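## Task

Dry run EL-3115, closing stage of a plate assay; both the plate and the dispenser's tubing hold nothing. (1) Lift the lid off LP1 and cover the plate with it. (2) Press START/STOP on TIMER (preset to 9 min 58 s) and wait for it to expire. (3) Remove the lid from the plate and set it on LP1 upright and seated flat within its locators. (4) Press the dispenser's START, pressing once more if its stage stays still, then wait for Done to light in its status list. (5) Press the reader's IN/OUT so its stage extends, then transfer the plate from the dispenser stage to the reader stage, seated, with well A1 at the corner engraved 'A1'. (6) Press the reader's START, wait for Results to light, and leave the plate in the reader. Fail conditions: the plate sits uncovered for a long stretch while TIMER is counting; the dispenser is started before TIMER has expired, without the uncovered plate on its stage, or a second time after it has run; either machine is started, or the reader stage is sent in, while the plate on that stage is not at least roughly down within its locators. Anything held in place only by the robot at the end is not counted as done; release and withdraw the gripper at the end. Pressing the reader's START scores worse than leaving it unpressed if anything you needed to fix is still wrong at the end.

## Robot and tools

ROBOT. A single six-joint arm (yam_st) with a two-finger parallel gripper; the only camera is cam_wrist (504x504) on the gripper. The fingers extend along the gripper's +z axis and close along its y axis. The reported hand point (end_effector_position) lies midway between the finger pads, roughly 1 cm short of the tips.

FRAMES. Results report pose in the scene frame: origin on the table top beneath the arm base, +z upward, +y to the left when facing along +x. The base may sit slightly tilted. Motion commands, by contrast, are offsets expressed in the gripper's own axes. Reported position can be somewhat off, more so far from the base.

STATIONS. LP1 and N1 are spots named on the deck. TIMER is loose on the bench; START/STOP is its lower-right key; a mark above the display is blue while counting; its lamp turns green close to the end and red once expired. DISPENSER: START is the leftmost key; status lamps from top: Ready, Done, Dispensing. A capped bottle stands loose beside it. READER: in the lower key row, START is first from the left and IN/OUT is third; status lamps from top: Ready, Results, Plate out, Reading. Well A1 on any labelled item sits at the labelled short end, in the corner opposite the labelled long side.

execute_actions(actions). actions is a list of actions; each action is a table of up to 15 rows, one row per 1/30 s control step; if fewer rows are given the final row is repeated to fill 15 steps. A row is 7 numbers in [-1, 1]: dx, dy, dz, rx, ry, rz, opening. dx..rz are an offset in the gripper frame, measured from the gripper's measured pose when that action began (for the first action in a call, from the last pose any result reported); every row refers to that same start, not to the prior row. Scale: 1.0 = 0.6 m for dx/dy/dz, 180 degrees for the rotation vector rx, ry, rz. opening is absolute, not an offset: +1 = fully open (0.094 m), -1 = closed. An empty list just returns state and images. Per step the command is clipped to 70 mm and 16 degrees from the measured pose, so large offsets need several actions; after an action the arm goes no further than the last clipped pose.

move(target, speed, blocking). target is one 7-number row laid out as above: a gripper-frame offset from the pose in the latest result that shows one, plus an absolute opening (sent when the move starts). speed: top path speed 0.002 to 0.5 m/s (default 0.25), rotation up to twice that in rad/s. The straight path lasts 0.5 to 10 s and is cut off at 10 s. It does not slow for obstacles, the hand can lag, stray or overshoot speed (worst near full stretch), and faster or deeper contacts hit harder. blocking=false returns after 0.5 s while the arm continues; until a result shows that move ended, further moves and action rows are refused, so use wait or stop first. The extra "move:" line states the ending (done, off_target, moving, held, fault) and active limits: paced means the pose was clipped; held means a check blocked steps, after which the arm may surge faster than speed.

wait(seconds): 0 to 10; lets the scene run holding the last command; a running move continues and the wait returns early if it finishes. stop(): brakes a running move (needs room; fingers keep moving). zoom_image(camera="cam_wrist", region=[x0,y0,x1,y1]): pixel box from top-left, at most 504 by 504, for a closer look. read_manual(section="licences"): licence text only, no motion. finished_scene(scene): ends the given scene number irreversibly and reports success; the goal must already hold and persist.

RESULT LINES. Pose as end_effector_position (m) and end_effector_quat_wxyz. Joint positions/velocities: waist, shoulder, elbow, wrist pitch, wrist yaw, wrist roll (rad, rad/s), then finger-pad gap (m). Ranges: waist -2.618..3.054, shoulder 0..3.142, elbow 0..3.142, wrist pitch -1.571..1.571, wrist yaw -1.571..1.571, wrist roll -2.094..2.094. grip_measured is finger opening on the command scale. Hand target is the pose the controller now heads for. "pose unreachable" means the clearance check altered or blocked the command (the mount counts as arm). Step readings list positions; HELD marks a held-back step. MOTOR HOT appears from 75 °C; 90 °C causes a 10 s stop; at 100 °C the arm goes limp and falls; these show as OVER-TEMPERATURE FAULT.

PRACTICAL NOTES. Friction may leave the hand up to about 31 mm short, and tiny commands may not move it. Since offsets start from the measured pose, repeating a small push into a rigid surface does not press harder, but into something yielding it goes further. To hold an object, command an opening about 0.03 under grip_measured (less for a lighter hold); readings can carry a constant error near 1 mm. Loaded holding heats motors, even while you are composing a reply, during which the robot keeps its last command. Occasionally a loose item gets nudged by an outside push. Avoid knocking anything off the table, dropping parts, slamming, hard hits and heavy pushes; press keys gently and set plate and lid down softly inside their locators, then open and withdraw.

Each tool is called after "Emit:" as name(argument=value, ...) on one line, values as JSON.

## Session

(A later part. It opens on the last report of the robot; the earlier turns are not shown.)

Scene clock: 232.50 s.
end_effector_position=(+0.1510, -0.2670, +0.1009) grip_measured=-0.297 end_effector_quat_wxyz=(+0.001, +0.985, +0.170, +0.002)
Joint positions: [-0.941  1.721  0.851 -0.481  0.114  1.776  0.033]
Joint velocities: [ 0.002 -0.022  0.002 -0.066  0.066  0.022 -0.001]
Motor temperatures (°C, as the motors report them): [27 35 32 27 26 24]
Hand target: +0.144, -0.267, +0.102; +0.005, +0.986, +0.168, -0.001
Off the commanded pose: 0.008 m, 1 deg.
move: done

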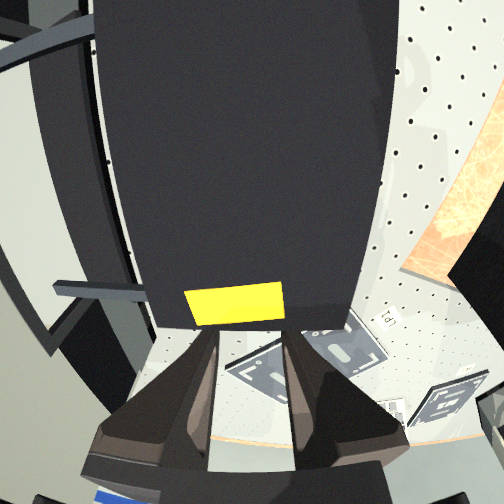

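Emit:
move(target=[-0.018,0,-0.008,0,-0.003,0,-0.3], speed=0.01)

Scene clock: 236.33 s.
end_effector_position=(+0.1510, -0.2666, +0.1005) grip_measured=-0.297 end_effector_quat_wxyz=(-0.003, +0.985, +0.173, +0.009)
Joint positions: [-0.951  1.721  0.851 -0.481  0.096  1.76   0.033]
Joint velocities: [ 0.007 -0.012 -0.007  0.066 -0.037 -0.037 -0.001]
Motor temperatures (°C, as the motors report them): [27 35 32 27 26 24]
Hand target: +0.141, -0.270, +0.105; +0.001, +0.985, +0.170, -0.002
Off the commanded pose: 0.012 m, 1 deg.
move: off_target

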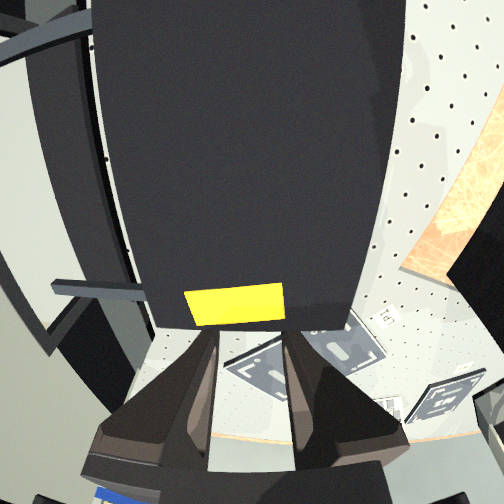

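Firm contact. Backing off to inspect the lid.

Emit:
move(target=[0.02,0,-0.1,0,-0.006,0,-0.3], speed=0.05)

Emit:
move(target=[-0.15,0.01,0,0,0,0,1], speed=0.1)

Emit:
zoom_image(camera="cam_wrist", region=[110,140,390,380])

Scene clock: 243.30 s.
end_effector_position=(+0.1559, -0.2564, +0.1500) grip_measured=-0.297 end_effector_quat_wxyz=(-0.015, +0.985, +0.174, -0.005)
Joint positions: [-0.883  1.596  0.928 -0.726  0.127  1.829  0.033]
Joint velocities: [-0.007 -0.022  0.027 -0.022 -0.037  0.007  0.   ]
Motor temperatures (°C, as the motors report them): [27 37 32 27 26 24]
Hand target: +0.161, -0.262, +0.160; -0.001, +0.985, +0.174, -0.001
Off the commanded pose: 0.014 m, 2 deg.
move: off_target

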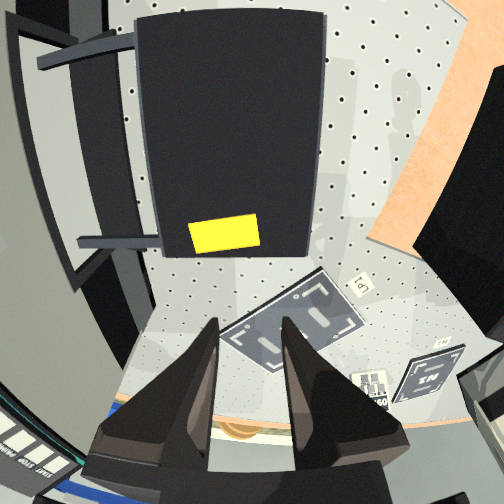

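Scene clock: 244.70 s.
end_effector_position=(+0.0772, -0.2913, +0.1469) grip_measured=+0.998 end_effector_quat_wxyz=(-0.021, +0.985, +0.172, -0.004)
Joint positions: [-1.208  1.576  0.928 -0.726  0.06   1.514  0.094]
Joint velocities: [-0.002 -0.002  0.002  0.022  0.007 -0.022 -0.   ]
Motor temperatures (°C, as the motors report them): [27 37 32 27 26 24]
Hand target: +0.076, -0.292, +0.151; -0.014, +0.985, +0.173, +0.001
Off the commanded pose: 0.005 m, 1 deg.
move: done

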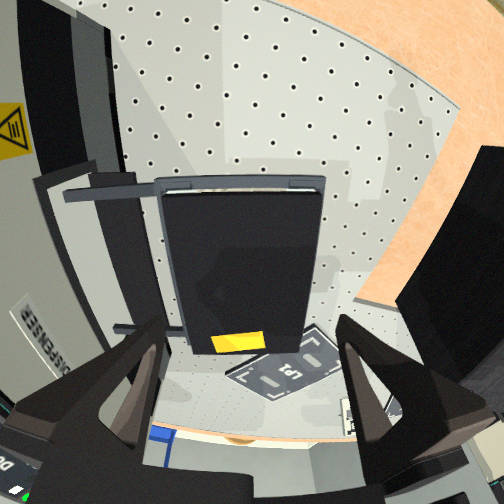

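Region (110, 140, 390, 380) of cam_wrist's 504x504 image, scaled by 1.800, with more detail than that image has; it fills the top 432 rows of this view, and the rest is white.

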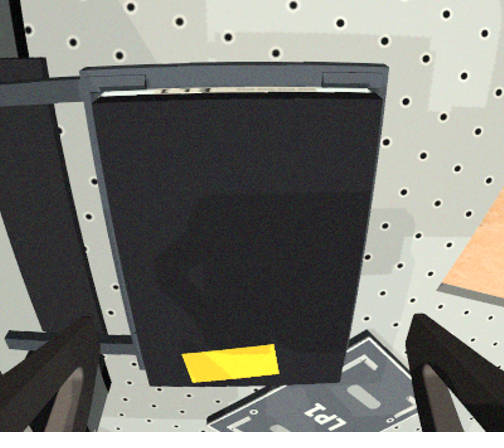

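Emit:
move(target=[-0.075,0.0,0.05,-0.006,0.003,0,-0.3], speed=0.05)

Scene clock: 251.73 s.
end_effector_position=(+0.0383, -0.3141, +0.1279) grip_measured=-0.297 end_effector_quat_wxyz=(+0.003, +0.985, +0.171, +0.001)
Joint positions: [-1.373  1.628  0.911 -0.602  0.015  1.353  0.033]
Joint velocities: [ 0.007 -0.017 -0.017 -0.037 -0.051 -0.081  0.   ]
Motor temperatures (°C, as the motors report them): [27 37 32 27 26 24]
Hand target: +0.036, -0.306, +0.118; -0.012, +0.985, +0.171, +0.005
Off the commanded pose: 0.015 m, 2 deg.
move: off_target

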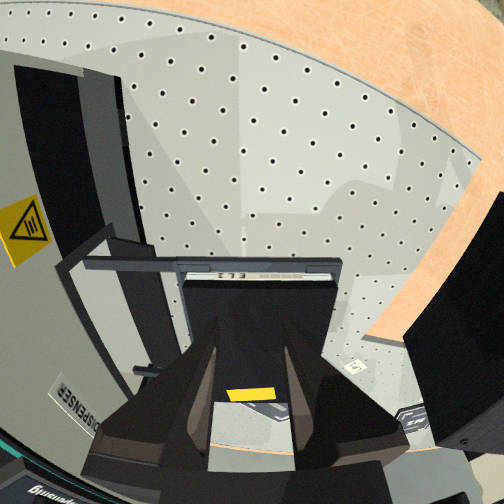

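Emit:
move(target=[-0.006,-0.02,0.04,0.008,0,0,-0.3], speed=0.015)

Emit:
zoom_image(camera="cam_wrist", region=[140,230,380,350])

Scene clock: 259.00 s.
end_effector_position=(+0.0364, -0.3137, +0.1166) grip_measured=-0.297 end_effector_quat_wxyz=(+0.006, +0.985, +0.172, +0.001)
Joint positions: [-1.38   1.653  0.886 -0.546  0.014  1.344  0.033]
Joint velocities: [-0.002 -0.012 -0.007  0.022 -0.007  0.007  0.   ]
Motor temperatures (°C, as the motors report them): [27 37 32 27 26 24]
Hand target: +0.031, -0.304, +0.105; -0.009, +0.985, +0.171, -0.000
Off the commanded pose: 0.017 m, 2 deg.
move: off_target

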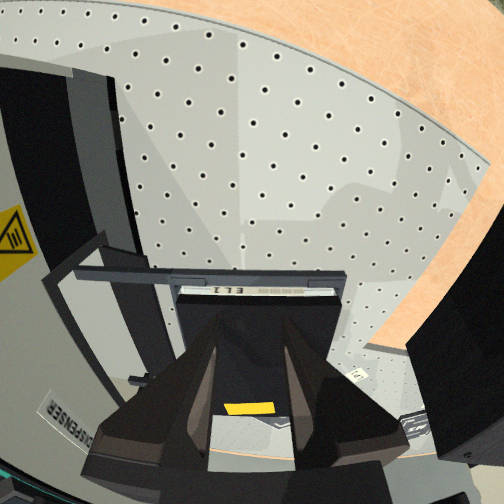

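Region (140, 230, 380, 350) of cam_wrist's 504x504 image, scaled by 2.100, with more detail than that image has.

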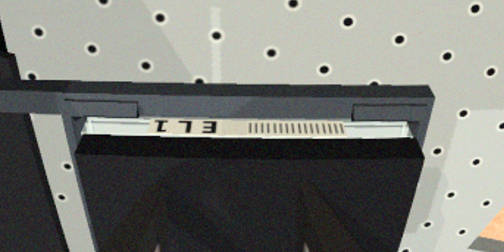

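Emit:
move(target=[-0.016,-0.015,0.02,0.008,-0.004,0,-0.3], speed=0.01)

Emit:
zoom_image(camera="cam_wrist", region=[140,230,380,350])

Scene clock: 269.23 s.
end_effector_position=(+0.0338, -0.3146, +0.1166) grip_measured=-0.297 end_effector_quat_wxyz=(+0.007, +0.985, +0.175, +0.003)
Joint positions: [-1.392  1.653  0.886 -0.543  0.006  1.327  0.033]
Joint velocities: [ 0.002  0.002 -0.012  0.022 -0.051  0.007  0.001]
Motor temperatures (°C, as the motors report them): [27 36 32 27 26 24]
Hand target: +0.025, -0.308, +0.106; -0.005, +0.985, +0.172, -0.007
Off the commanded pose: 0.016 m, 2 deg.
move: off_target

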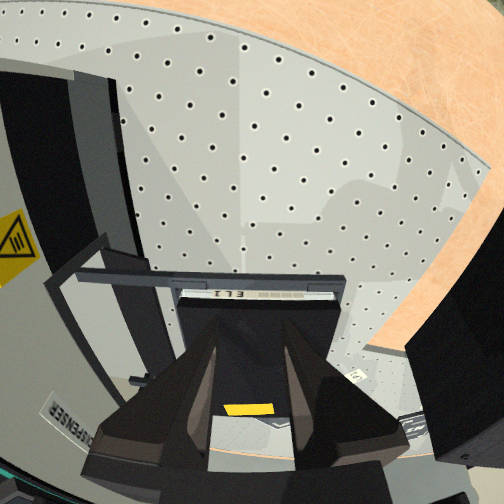

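Region (140, 230, 380, 350) of cam_wrist's 504x504 image, scaled by 2.100, with more detail than that image has.

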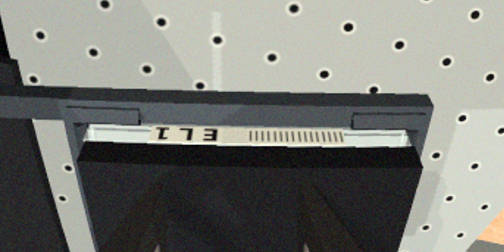

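Emit:
move(target=[0.0,0.0,-0.035,-0.004,0,0,-0.3], speed=0.04)

Emit:
move(target=[0.16,0,-0.01,0,0,0.003,-0.3], speed=0.08)

Emit:
move(target=[0,-0.012,0.055,0.006,0,0,-0.3], speed=0.015)

Scene clock: 277.03 s.
end_effector_position=(+0.0332, -0.3087, +0.1290) grip_measured=-0.297 end_effector_quat_wxyz=(+0.003, +0.985, +0.175, +0.004)
Joint positions: [-1.392  1.606  0.886 -0.599  0.005  1.327  0.033]
Joint velocities: [-0.007 -0.017 -0.002  0.022 -0.022 -0.037 -0.   ]
Motor temperatures (°C, as the motors report them): [27 36 32 27 26 24]
Hand target: +0.034, -0.314, +0.137; +0.014, +0.984, +0.175, +0.004
Off the commanded pose: 0.010 m, 1 deg.
move: done

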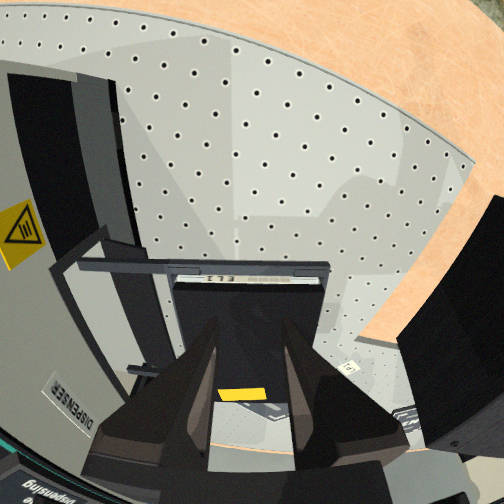

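Scene clock: 278.73 s.
end_effector_position=(+0.1210, -0.2808, +0.1316) grip_measured=-0.297 end_effector_quat_wxyz=(+0.004, +0.985, +0.172, +0.001)
Joint positions: [-1.046  1.606  0.873 -0.602  0.095  1.668  0.033]
Joint velocities: [ 0.002  0.002  0.012  0.007  0.007 -0.037 -0.001]
Motor temperatures (°C, as the motors report them): [27 36 32 27 26 24]
Hand target: +0.120, -0.276, +0.133; +0.001, +0.985, +0.172, -0.002
Off the commanded pose: 0.007 m, 0 deg.
move: done

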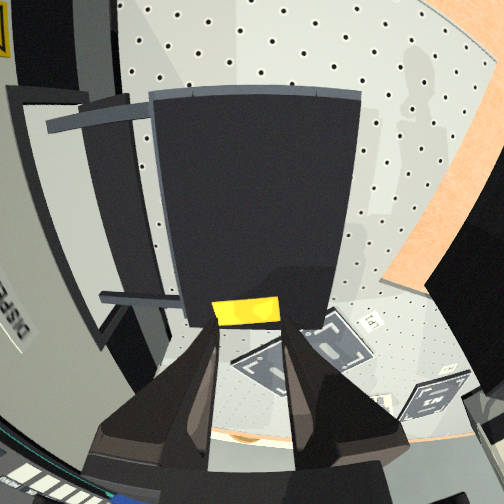

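Scene clock: 281.20 s.
end_effector_position=(+0.1238, -0.2832, +0.1165) grip_measured=-0.297 end_effector_quat_wxyz=(+0.010, +0.985, +0.172, +0.003)
Joint positions: [-1.046  1.651  0.854 -0.524  0.095  1.667  0.033]
Joint velocities: [-0.002 -0.017 -0.017  0.022 -0.022  0.007  0.   ]
Motor temperatures (°C, as the motors report them): [27 36 32 27 26 24]
Hand target: +0.118, -0.274, +0.100; -0.005, +0.985, +0.172, -0.000
Off the commanded pose: 0.021 m, 2 deg.
move: off_target

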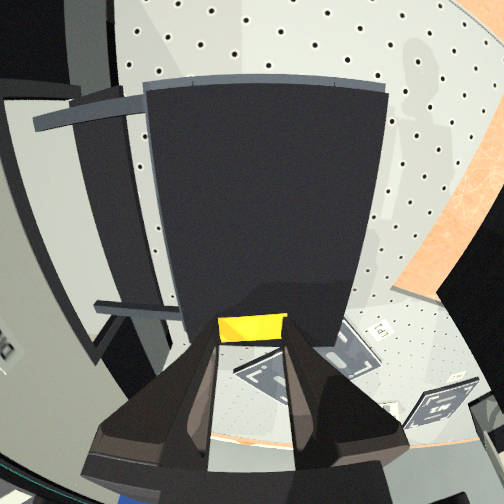

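Emit:
move(target=[0.0,0.0,-0.16,0,0,0,-1], speed=0.1)

Emit:
move(target=[0.375,-0.42,0,0,0,-0.89,-1], speed=0.35)

Scene clock: 294.10 s.
end_effector_position=(+0.1202, -0.2762, +0.2023) grip_measured=-0.997 end_effector_quat_wxyz=(-0.002, +0.985, +0.172, +0.001)
Joint positions: [-1.016  1.445  1.009 -0.912  0.1    1.699  0.   ]
Joint velocities: [-0.017 -0.012 -0.002  0.022 -0.007 -0.022 -0.001]
Motor temperatures (°C, as the motors report them): [27 35 32 27 26 24]
Hand target: +0.124, -0.280, +0.211; +0.010, +0.985, +0.172, +0.002
Off the commanded pose: 0.012 m, 1 deg.
move: off_target

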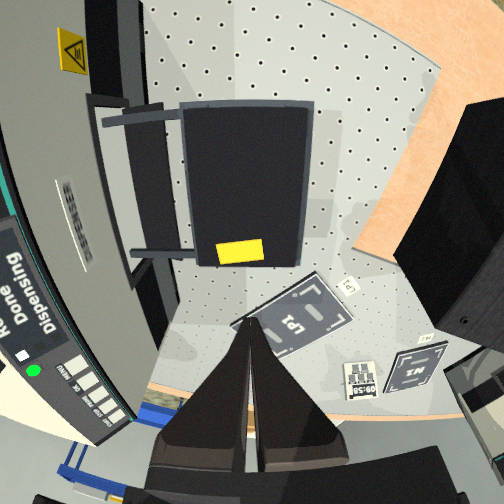

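Scene clock: 298.67 s.
end_effector_position=(+0.2328, +0.0234, +0.1925) grip_measured=-0.997 end_effector_quat_wxyz=(-0.021, +0.007, +1.000, -0.017)
Joint positions: [ 0.367  1.652  0.863 -0.893  0.259  0.332  0.   ]
Joint velocities: [ 0.002 -0.017  0.012 -0.022  0.081 -0.051 -0.001]
Motor temperatures (°C, as the motors report them): [27 35 32 27 26 24]
Hand target: +0.239, +0.029, +0.192; -0.018, -0.002, +1.000, -0.014
Off the commanded pose: 0.022 m, 3 deg.
move: off_target

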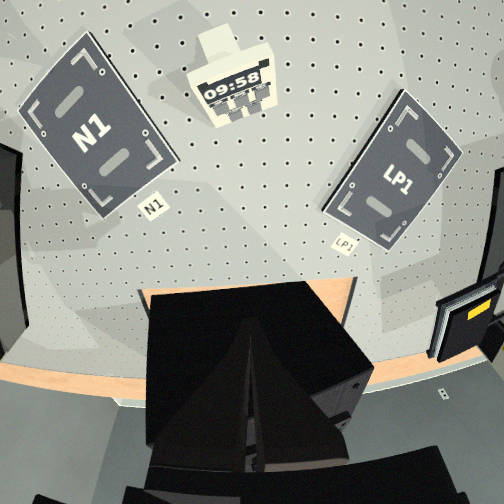

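Emit:
move(target=[-0.03,-0.02,0.05,0,0,-0.1,-1], speed=0.2)

Emit:
move(target=[0,0,0,-0.01,-0.3,0,-1], speed=0.2)

Scene clock: 304.37 s.
end_effector_position=(+0.2532, +0.0134, +0.1708) grip_measured=-0.997 end_effector_quat_wxyz=(-0.012, -0.147, +0.989, -0.009)
Joint positions: [ 0.285  1.724  0.863 -0.775  0.259 -0.068  0.   ]
Joint velocities: [-0.002  0.007 -0.017 -0.022  0.081 -0.007  0.   ]
Motor temperatures (°C, as the motors report them): [27 34 32 27 26 24]
Hand target: +0.250, +0.011, +0.163; -0.023, -0.149, +0.988, -0.012
Off the commanded pose: 0.010 m, 1 deg.
move: done

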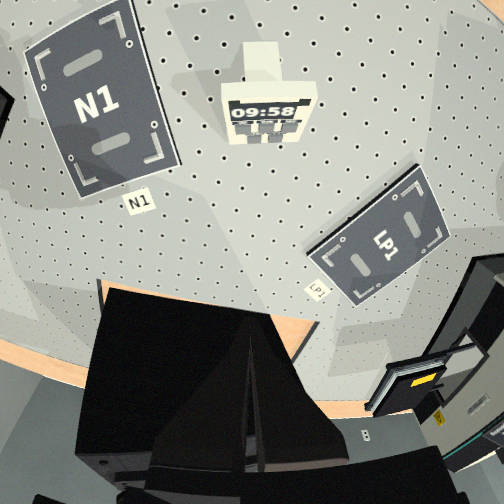

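Scene clock: 307.47 s.
end_effector_position=(+0.2624, +0.0157, +0.1781) grip_measured=-0.997 end_effector_quat_wxyz=(+0.444, -0.139, +0.882, +0.076)
Joint positions: [ 0.039  1.28   0.003  0.591 -0.13  -0.401  0.   ]
Joint velocities: [-0.022 -0.002  0.007 -0.081  0.007 -0.022 -0.001]
Motor temperatures (°C, as the motors report them): [27 34 32 28 26 24]
Hand target: +0.254, +0.016, +0.169; +0.432, -0.141, +0.887, +0.079
Off the commanded pose: 0.012 m, 1 deg.
joint sent to its limit — the command would take joint 3 (elbow) past its lower limit, so that joint was sent only as far as its limit.
move: off_target

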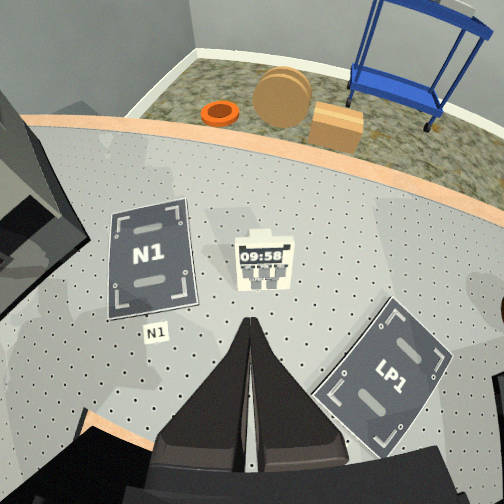

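Emit:
move(target=[0.103,-0.05,0.138,0,0,0,-1], speed=0.1)

Scene clock: 315.13 s.
end_effector_position=(+0.2966, -0.0002, +0.0871) grip_measured=-0.997 end_effector_quat_wxyz=(+0.441, -0.137, +0.883, +0.082)
Joint positions: [-0.182  2.319  0.172  1.419 -0.306 -0.54   0.   ]
Joint velocities: [ 0.002 -0.002 -0.012  0.022  0.051  0.007 -0.   ]
Motor temperatures (°C, as the motors report them): [27 33 32 29 26 24]
Hand target: +0.302, -0.003, +0.084; +0.446, -0.137, +0.881, +0.079
Off the commanded pose: 0.009 m, 1 deg.
move: done

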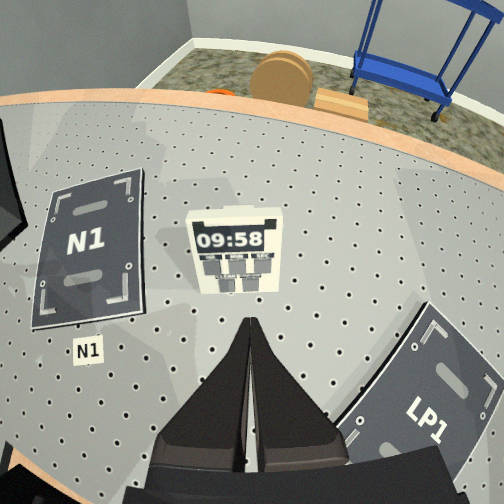

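Emit:
move(target=[0.04,0,0.03,0,0.1,0,-1], speed=0.06)

Emit:
zoom_image(camera="cam_wrist", region=[150,150,350,350])

Scene clock: 324.57 s.
end_effector_position=(+0.2833, +0.0010, +0.0496) grip_measured=-0.997 end_effector_quat_wxyz=(+0.284, -0.148, +0.945, +0.066)
Joint positions: [-0.091  2.147  0.313  0.815 -0.085 -0.518  0.   ]
Joint velocities: [-0.007 -0.002  0.017  0.022  0.095 -0.051 -0.   ]
Motor temperatures (°C, as the motors report them): [27 33 32 30 26 24]
Hand target: +0.295, -0.001, +0.056; +0.297, -0.147, +0.942, +0.060
Off the commanded pose: 0.015 m, 2 deg.
move: off_target

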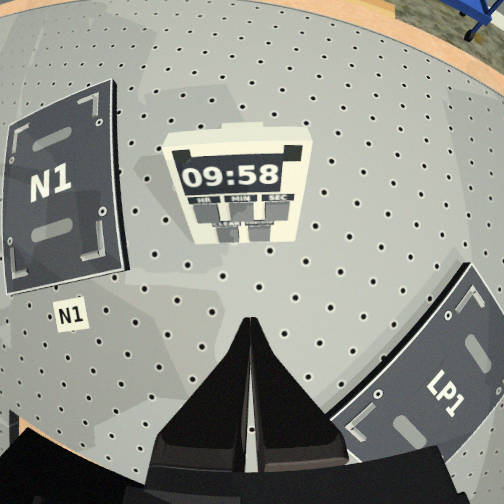

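Region (150, 150, 350, 350) of cam_wrist's 504x504 image, scaled by 2.520, with more detail than that image has.

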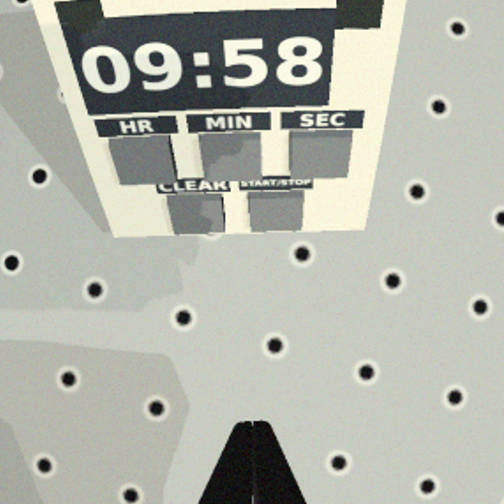

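Emit:
move(target=[0,-0.02,0,0,0,0.5,-1], speed=0.3)

Scene clock: 337.73 s.
end_effector_position=(+0.2764, -0.0043, +0.0449) grip_measured=-0.997 end_effector_quat_wxyz=(+0.144, +0.557, +0.781, +0.243)
Joint positions: [-0.131  2.147  0.313  0.786 -0.109  0.999  0.   ]
Joint velocities: [-0.007 -0.012  0.002 -0.007 -0.007 -0.051 -0.001]
Motor temperatures (°C, as the motors report them): [27 35 31 30 26 24]
Hand target: +0.287, -0.010, +0.050; +0.155, +0.563, +0.773, +0.248
Off the commanded pose: 0.013 m, 2 deg.
move: off_target

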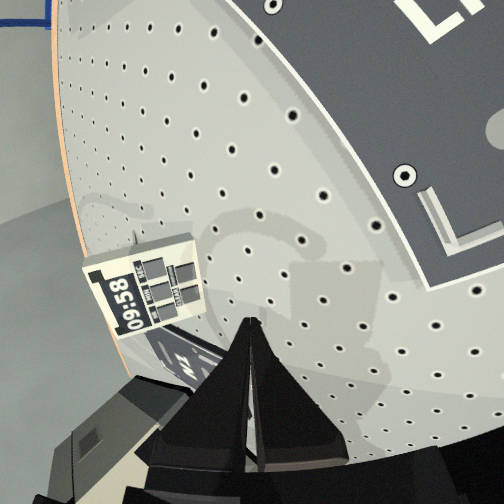

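Emit:
move(target=[-0.017,0.066,0.036,0,0,0,-1], speed=0.04)

Scene clock: 342.37 s.
end_effector_position=(+0.3179, -0.0018, +0.0478) grip_measured=-0.997 end_effector_quat_wxyz=(+0.146, +0.556, +0.781, +0.243)
Joint positions: [-0.083  2.147  0.469  0.637 -0.085  1.04   0.   ]
Joint velocities: [-0.007  0.007 -0.002  0.022  0.007 -0.037  0.   ]
Motor temperatures (°C, as the motors report them): [27 35 31 30 26 24]
Hand target: +0.322, +0.000, +0.048; +0.145, +0.556, +0.782, +0.242
Off the commanded pose: 0.005 m, 0 deg.
move: done

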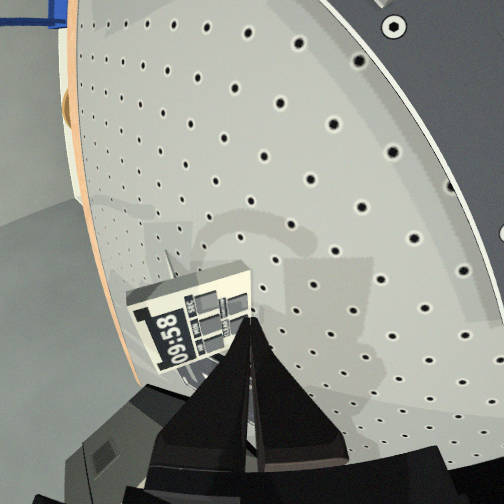

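Emit:
move(target=[0,-0.005,0.03,0,0,0,-1], speed=0.015)

Emit:
zoom_image(camera="cam_wrist", region=[110,230,310,400])

Scene clock: 349.60 s.
end_effector_position=(+0.3180, +0.0014, +0.0341) grip_measured=-0.997 end_effector_quat_wxyz=(+0.141, +0.557, +0.782, +0.241)
Joint positions: [-0.083  2.221  0.49   0.678 -0.084  1.041  0.   ]
Joint velocities: [-0.012  0.012 -0.017 -0.051  0.022  0.007 -0.   ]
Motor temperatures (°C, as the motors report them): [27 35 31 30 26 24]
Hand target: +0.325, +0.001, +0.032; +0.146, +0.556, +0.781, +0.243
Off the commanded pose: 0.007 m, 1 deg.
move: done

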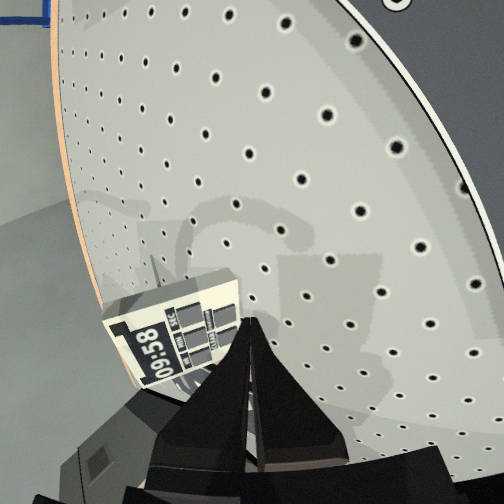

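Region (110, 230, 310, 400) of cam_wrist's 504x504 image, scaled by 2.520, with more detail than that image has; it fills the top 428 rows of this view, and the rest is white.

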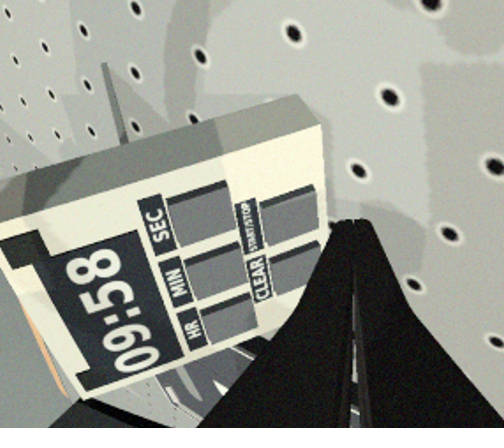

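Emit:
move(target=[-0.014,0.02,0.008,0,0,0,-1], speed=0.015)

Emit:
zoom_image(camera="cam_wrist", region=[110,230,310,400])

Scene clock: 360.10 s.
end_effector_position=(+0.3250, +0.0005, +0.0332) grip_measured=-0.997 end_effector_quat_wxyz=(+0.135, +0.557, +0.784, +0.238)
Joint positions: [-0.083  2.221  0.529  0.627 -0.084  1.041  0.   ]
Joint velocities: [ 0.012 -0.022  0.002  0.022 -0.007 -0.007  0.001]
Motor temperatures (°C, as the motors report them): [27 35 31 31 26 24]
Hand target: +0.333, -0.002, +0.036; +0.141, +0.557, +0.782, +0.241
Off the commanded pose: 0.009 m, 1 deg.
move: done

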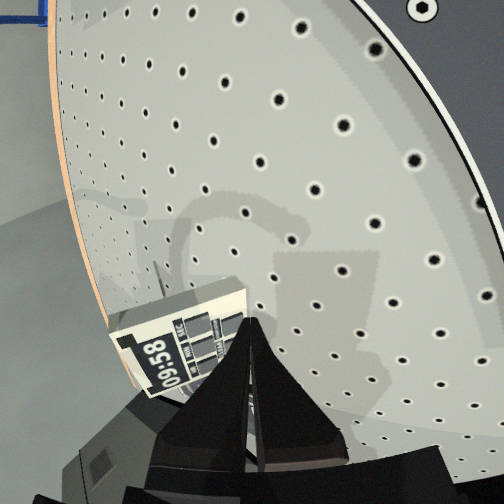

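Region (110, 230, 310, 400) of cam_wrist's 504x504 image, scaled by 2.520, with more detail than that image has; it fills the top 428 rows of this view, and the rest is white.

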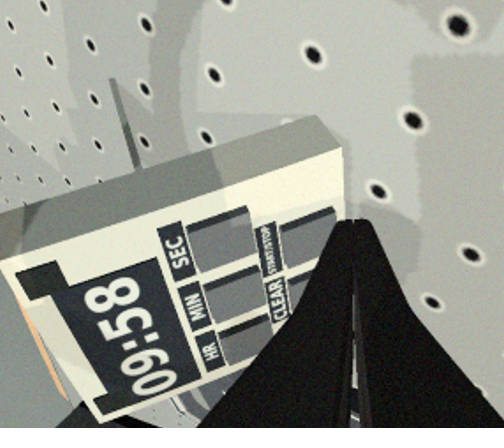

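Emit:
move(target=[-0.014,0.018,-0.010,0,0,0,-1], speed=0.015)

Emit:
zoom_image(camera="cam_wrist", region=[110,230,310,400])

Scene clock: 365.53 s.
end_effector_position=(+0.3189, +0.0009, +0.0356) grip_measured=-0.997 end_effector_quat_wxyz=(+0.120, +0.558, +0.787, +0.232)
Joint positions: [-0.083  2.189  0.529  0.561 -0.084  1.041  0.   ]
Joint velocities: [-0.002 -0.007  0.012  0.037 -0.022 -0.037 -0.   ]
Motor temperatures (°C, as the motors report them): [27 36 31 31 26 24]
Hand target: +0.333, -0.006, +0.044; +0.136, +0.557, +0.784, +0.238
Off the commanded pose: 0.018 m, 2 deg.
move: off_target

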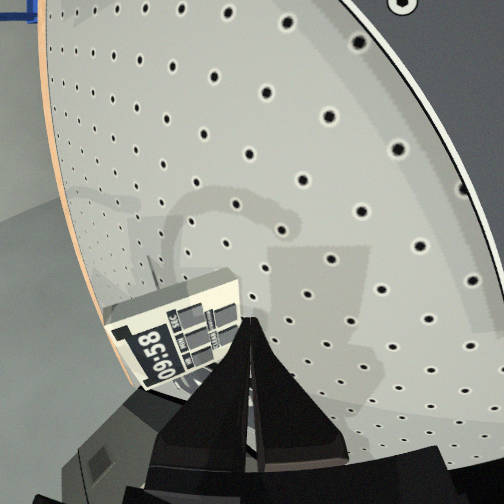

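Region (110, 230, 310, 400) of cam_wrist's 504x504 image, scaled by 2.520, with more detail than that image has; it fills the top 428 rows of this view, and the rest is white.

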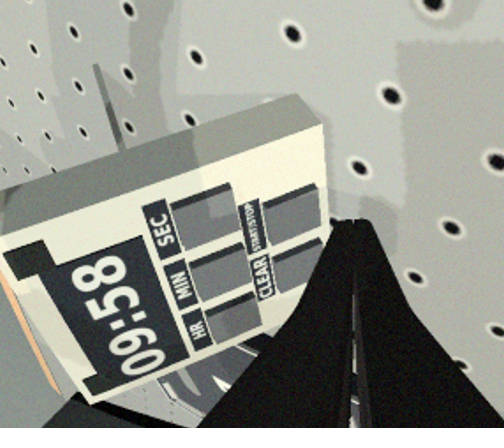

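Emit:
move(target=[-0.0115,0.0185,0,-0.0143,-0.0127,0,-1], speed=0.015)

Emit:
zoom_image(camera="cam_wrist", region=[110,230,310,400])

Scene clock: 373.67 s.
end_effector_position=(+0.3305, -0.0037, +0.0409) grip_measured=-0.997 end_effector_quat_wxyz=(+0.146, +0.558, +0.781, +0.239)
Joint positions: [-0.083  2.189  0.529  0.616 -0.076  1.041  0.   ]
Joint velocities: [-0.007 -0.017  0.012  0.007  0.007 -0.022 -0.001]
Motor temperatures (°C, as the motors report them): [27 37 31 31 26 24]
Hand target: +0.330, -0.003, +0.041; +0.148, +0.560, +0.780, +0.238
Off the commanded pose: 0.001 m, 0 deg.
move: done

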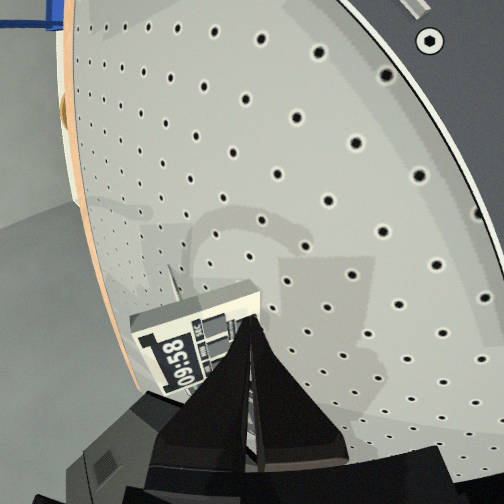

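Region (110, 230, 310, 400) of cam_wrist's 504x504 image, scaled by 2.520, with more detail than that image has; it fills the top 428 rows of this view, and the rest is white.

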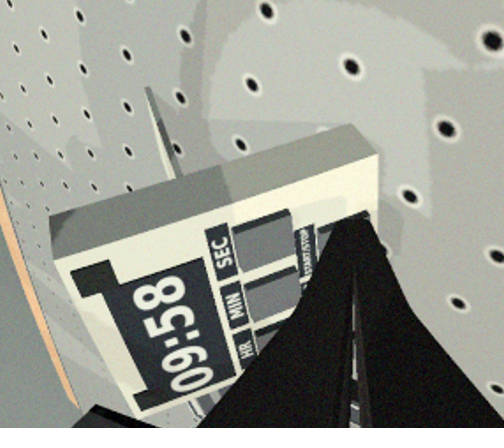

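Emit:
move(target=[0,0.016,0.02,-0.004,-0.002,0,-1], speed=0.012)

Emit:
zoom_image(camera="cam_wrist", region=[110,230,310,400])

Scene clock: 378.80 s.
end_effector_position=(+0.3380, -0.0018, +0.0385) grip_measured=-0.997 end_effector_quat_wxyz=(+0.149, +0.558, +0.780, +0.241)
Joint positions: [-0.074  2.212  0.556  0.619 -0.073  1.05   0.   ]
Joint velocities: [-0.022 -0.012  0.002  0.007 -0.066 -0.037  0.   ]
Motor temperatures (°C, as the motors report them): [27 37 31 31 26 24]
Hand target: +0.344, +0.001, +0.036; +0.152, +0.557, +0.779, +0.242
Off the commanded pose: 0.007 m, 0 deg.
move: done

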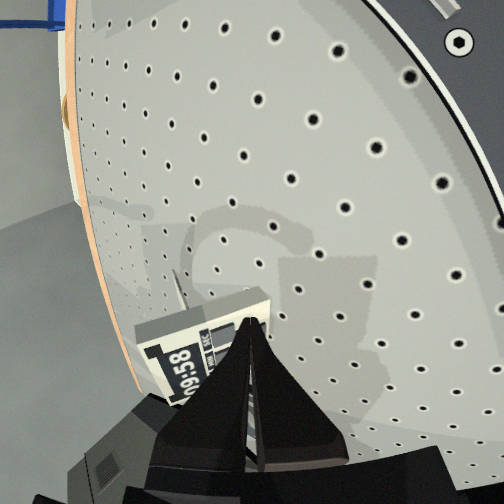

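Region (110, 230, 310, 400) of cam_wrist's 504x504 image, scaled by 2.520, with more detail than that image has; it fills the top 428 rows of this view, and the rest is white.

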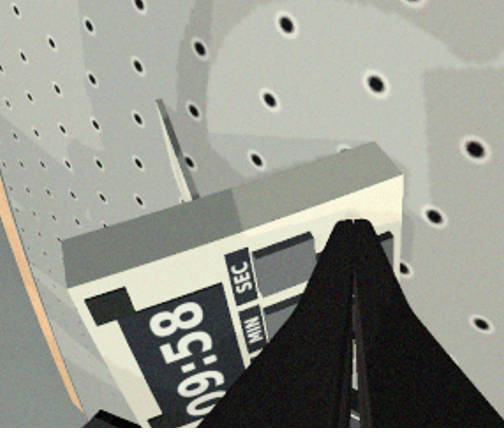

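Emit:
move(target=[0,0.0,0.02,0,0,0,-1], speed=0.01)

Emit:
zoom_image(camera="cam_wrist", region=[110,230,310,400])

Scene clock: 385.60 s.
end_effector_position=(+0.3373, +0.0000, +0.0313) grip_measured=-0.997 end_effector_quat_wxyz=(+0.143, +0.558, +0.781, +0.238)
Joint positions: [-0.074  2.245  0.569  0.627 -0.073  1.05   0.   ]
Joint velocities: [-0.002 -0.012  0.007  0.022 -0.022 -0.007 -0.   ]
Motor temperatures (°C, as the motors report them): [27 37 31 31 26 24]
Hand target: +0.344, +0.000, +0.029; +0.148, +0.558, +0.780, +0.241
Off the commanded pose: 0.007 m, 1 deg.
move: done

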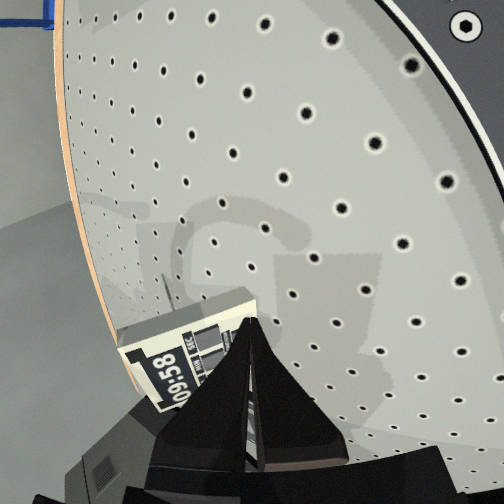

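Region (110, 230, 310, 400) of cam_wrist's 504x504 image, scaled by 2.520, with more detail than that image has; it fills the top 428 rows of this view, and the rest is white.

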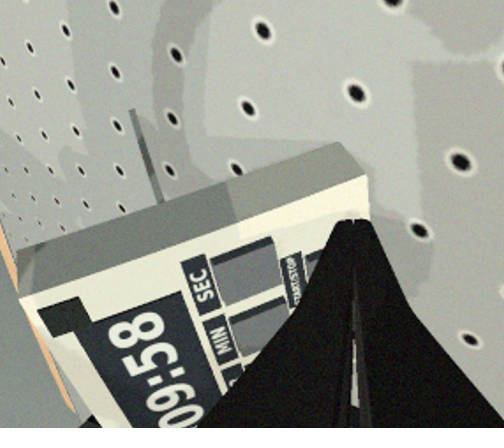

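Now a small forward push.

Emit:
move(target=[0.002,0.017,0.013,-0.005,-0.002,0,-1], speed=0.01)

Emit:
zoom_image(camera="cam_wrist", region=[110,250,310,420])

Scene clock: 390.50 s.
end_effector_position=(+0.3440, +0.0014, +0.0338) grip_measured=-0.997 end_effector_quat_wxyz=(+0.149, +0.559, +0.779, +0.242)
Joint positions: [-0.064  2.245  0.583  0.627 -0.069  1.061  0.   ]
Joint velocities: [ 0.007  0.002  0.002  0.051  0.007  0.022 -0.001]
Motor temperatures (°C, as the motors report them): [27 37 31 31 26 24]
Hand target: +0.349, +0.005, +0.030; +0.150, +0.558, +0.779, +0.242
Off the commanded pose: 0.007 m, 0 deg.
move: done

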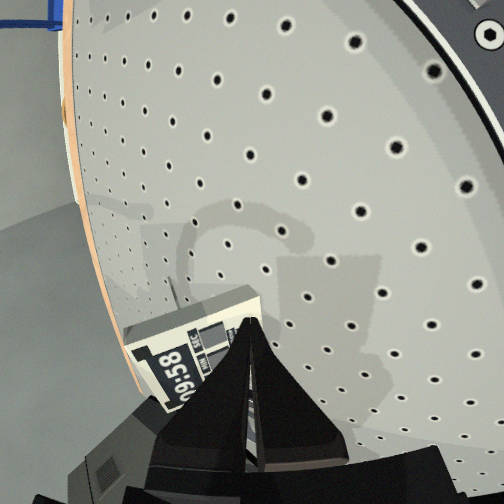

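Region (110, 250, 310, 420) of cam_wrist's 504x504 image, scaled by 2.520, with more detail than that image has; it fills the top 428 rows of this view, and the rest is white.

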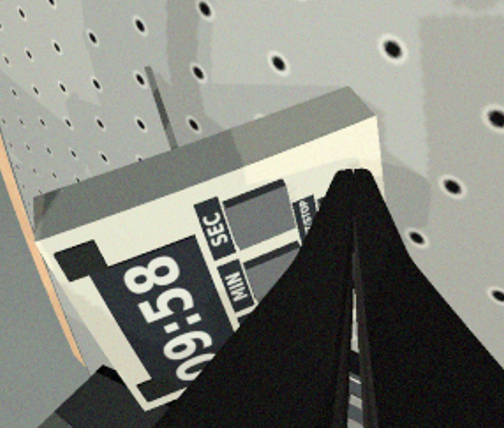

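Emit:
wait(seconds=1)

Emit:
zoom_image(camera="cam_wrist", region=[110,250,310,420])

Scene clock: 394.00 s.
end_effector_position=(+0.3440, +0.0014, +0.0338) grip_measured=-0.997 end_effector_quat_wxyz=(+0.149, +0.559, +0.779, +0.242)
Joint positions: [-0.064  2.245  0.583  0.627 -0.069  1.061  0.   ]
Joint velocities: [-0.012  0.002 -0.012 -0.154 -0.066  0.007 -0.001]
Motor temperatures (°C, as the motors report them): [27 37 31 31 26 24]
Hand target: +0.349, +0.005, +0.030; +0.150, +0.558, +0.779, +0.242
Off the commanded pose: 0.007 m, 0 deg.
wait: 1.00 s; at rest from the start

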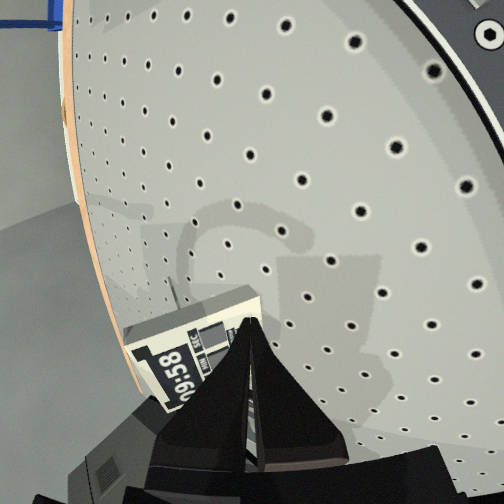

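Region (110, 250, 310, 420) of cam_wrist's 504x504 image, scaled by 2.520, with more detail than that image has; it fills the top 428 rows of this view, and the rest is white.

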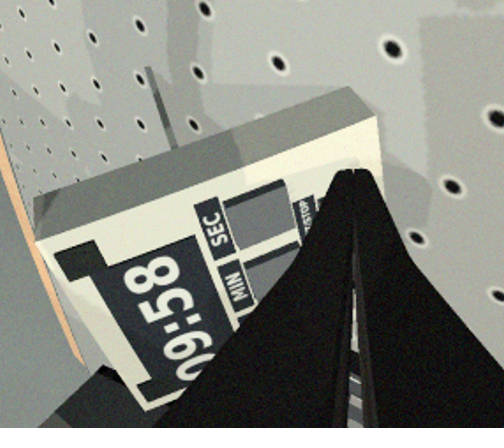

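Emit:
move(target=[0,0.008,0.022,-0.004,-0.002,0,-1], speed=0.05)

Emit:
wait(seconds=1.2)

Emit:
zoom_image(camera="cam_wrist", region=[110,250,310,420])

Scene clock: 402.70 s.
end_effector_position=(+0.3471, +0.0026, +0.0275) grip_measured=-0.997 end_effector_quat_wxyz=(+0.149, +0.559, +0.779, +0.242)
Joint positions: [-0.064  2.28   0.602  0.643 -0.069  1.062  0.   ]
Joint velocities: [-0.017  0.012 -0.022  0.007 -0.007 -0.007 -0.   ]
Motor temperatures (°C, as the motors report them): [28 36 31 32 26 24]
Hand target: +0.354, +0.005, +0.026; +0.155, +0.558, +0.777, +0.245
Off the commanded pose: 0.008 m, 1 deg.
move: done

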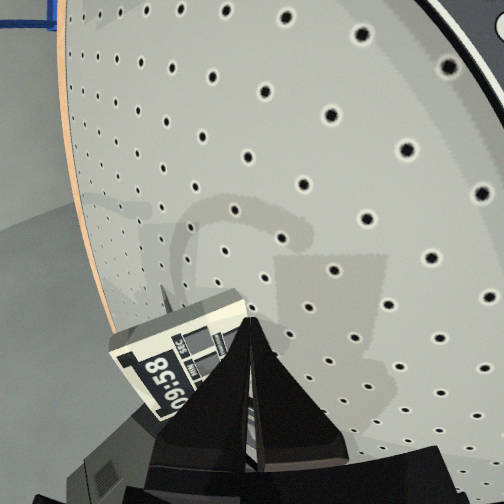

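Scene clock: 403.90 s.
end_effector_position=(+0.3472, +0.0026, +0.0275) grip_measured=-0.997 end_effector_quat_wxyz=(+0.149, +0.559, +0.779, +0.242)
Joint positions: [-0.064  2.28   0.602  0.644 -0.069  1.062  0.   ]
Joint velocities: [-0.007 -0.007 -0.012 -0.037 -0.066  0.066  0.   ]
Motor temperatures (°C, as the motors report them): [28 36 31 32 26 24]
Hand target: +0.354, +0.005, +0.026; +0.155, +0.558, +0.777, +0.245
Off the commanded pose: 0.008 m, 1 deg.
wait: 1.20 s; at rest by 0.17 s

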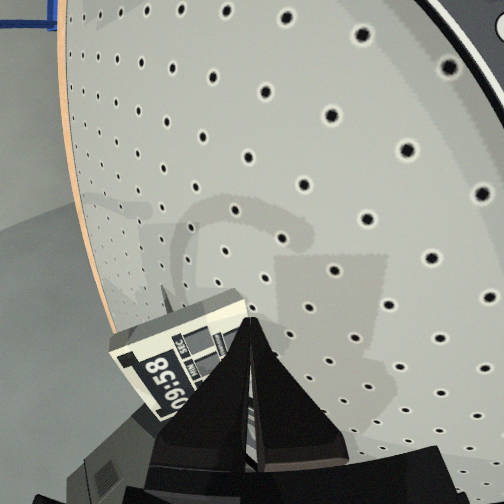

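Region (110, 250, 310, 420) of cam_wrist's 504x504 image, scaled by 2.520, with more detail than that image has; it fills the top 428 rows of this view, and the rest is white.

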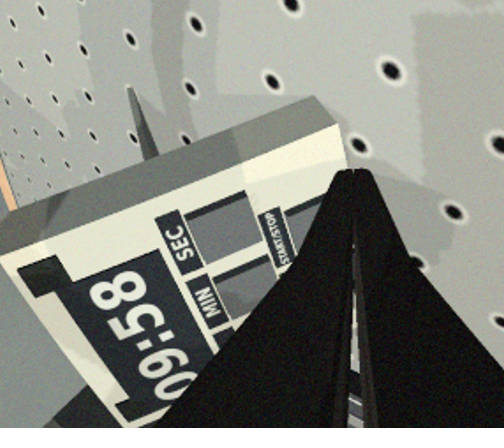

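Emit:
move(target=[0,-0.01,-0.08,0,0,0,-1], speed=0.05)

Emit:
move(target=[0,0.15,-0.1,0.16,0,0,1], speed=0.12)

Scene clock: 415.60 s.
end_effector_position=(+0.3256, -0.0060, +0.0627) grip_measured=-0.997 end_effector_quat_wxyz=(+0.156, +0.558, +0.778, +0.244)
Joint positions: [-0.074  2.075  0.476  0.578 -0.072  1.052  0.   ]
Joint velocities: [ 0.012 -0.017 -0.012 -0.051 -0.022  0.007 -0.001]
Motor temperatures (°C, as the motors report them): [28 37 31 32 26 24]
Hand target: +0.318, -0.008, +0.064; +0.149, +0.559, +0.779, +0.242
Off the commanded pose: 0.008 m, 1 deg.
move: done

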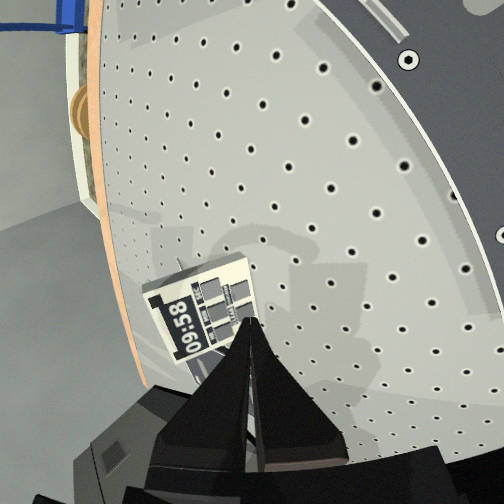

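Scene clock: 418.33 s.
end_effector_position=(+0.3629, +0.0005, +0.1639) grip_measured=+0.998 end_effector_quat_wxyz=(+0.014, +0.584, +0.811, +0.046)
Joint positions: [ 0.151  1.982  1.211 -0.724  0.195  1.312  0.094]
Joint velocities: [-0.007  0.007 -0.002 -0.007  0.022 -0.022  0.   ]
Motor temperatures (°C, as the motors report them): [28 37 31 32 26 24]
Hand target: +0.365, +0.004, +0.162; +0.011, +0.582, +0.812, +0.039
Off the commanded pose: 0.006 m, 1 deg.
move: done

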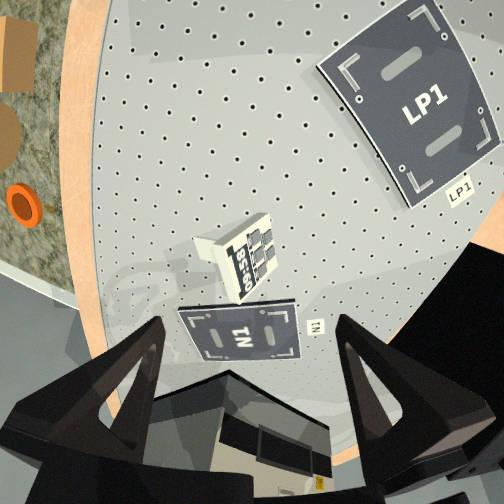

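Emit:
move(target=[0.025,0.015,0.1,0.004,-0.006,-0.055,1], speed=0.06)

Scene clock: 423.97 s.
end_effector_position=(+0.3790, +0.0146, +0.1150) grip_measured=+0.998 end_effector_quat_wxyz=(+0.028, +0.523, +0.851, +0.042)
Joint positions: [ 0.16   2.138  1.211 -0.557  0.212  1.172  0.094]
Joint velocities: [ 0.002 -0.012  0.017 -0.007 -0.007 -0.007  0.001]
Motor temperatures (°C, as the motors report them): [28 37 32 31 26 24]
Hand target: +0.372, +0.019, +0.106; +0.022, +0.512, +0.858, +0.033
Off the commanded pose: 0.014 m, 2 deg.
move: off_target

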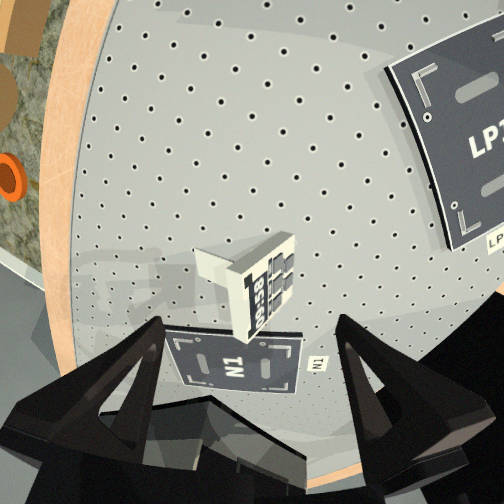

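Emit:
move(target=[0.02,-0.004,0.085,0.006,0.003,0,1], speed=0.04)

Emit:
zoom_image(camera="cam_wrist", region=[130,220,370,440])

Scene clock: 429.83 s.
end_effector_position=(+0.3828, +0.0253, +0.0739) grip_measured=+0.998 end_effector_quat_wxyz=(+0.027, +0.522, +0.852, +0.040)
Joint positions: [ 0.16   2.262  1.211 -0.435  0.213  1.17   0.094]
Joint velocities: [-0.027  0.007  0.002  0.022 -0.022 -0.022  0.001]
Motor temperatures (°C, as the motors report them): [28 38 32 31 26 24]
Hand target: +0.377, +0.025, +0.065; +0.019, +0.523, +0.851, +0.036
Off the commanded pose: 0.012 m, 1 deg.
move: off_target

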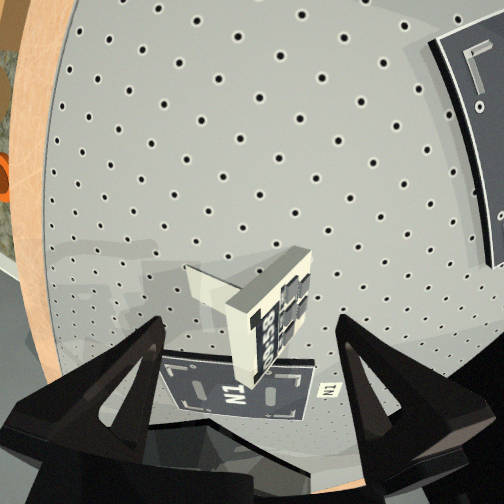

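Region (130, 220, 370, 440) of cam_wrist's 504x504 image, scaled by 2.100, with more detail than that image has; it fills the top 462 rows of this view, and the rest is white.

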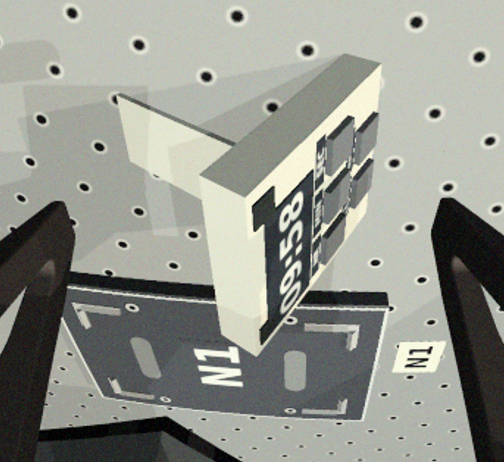

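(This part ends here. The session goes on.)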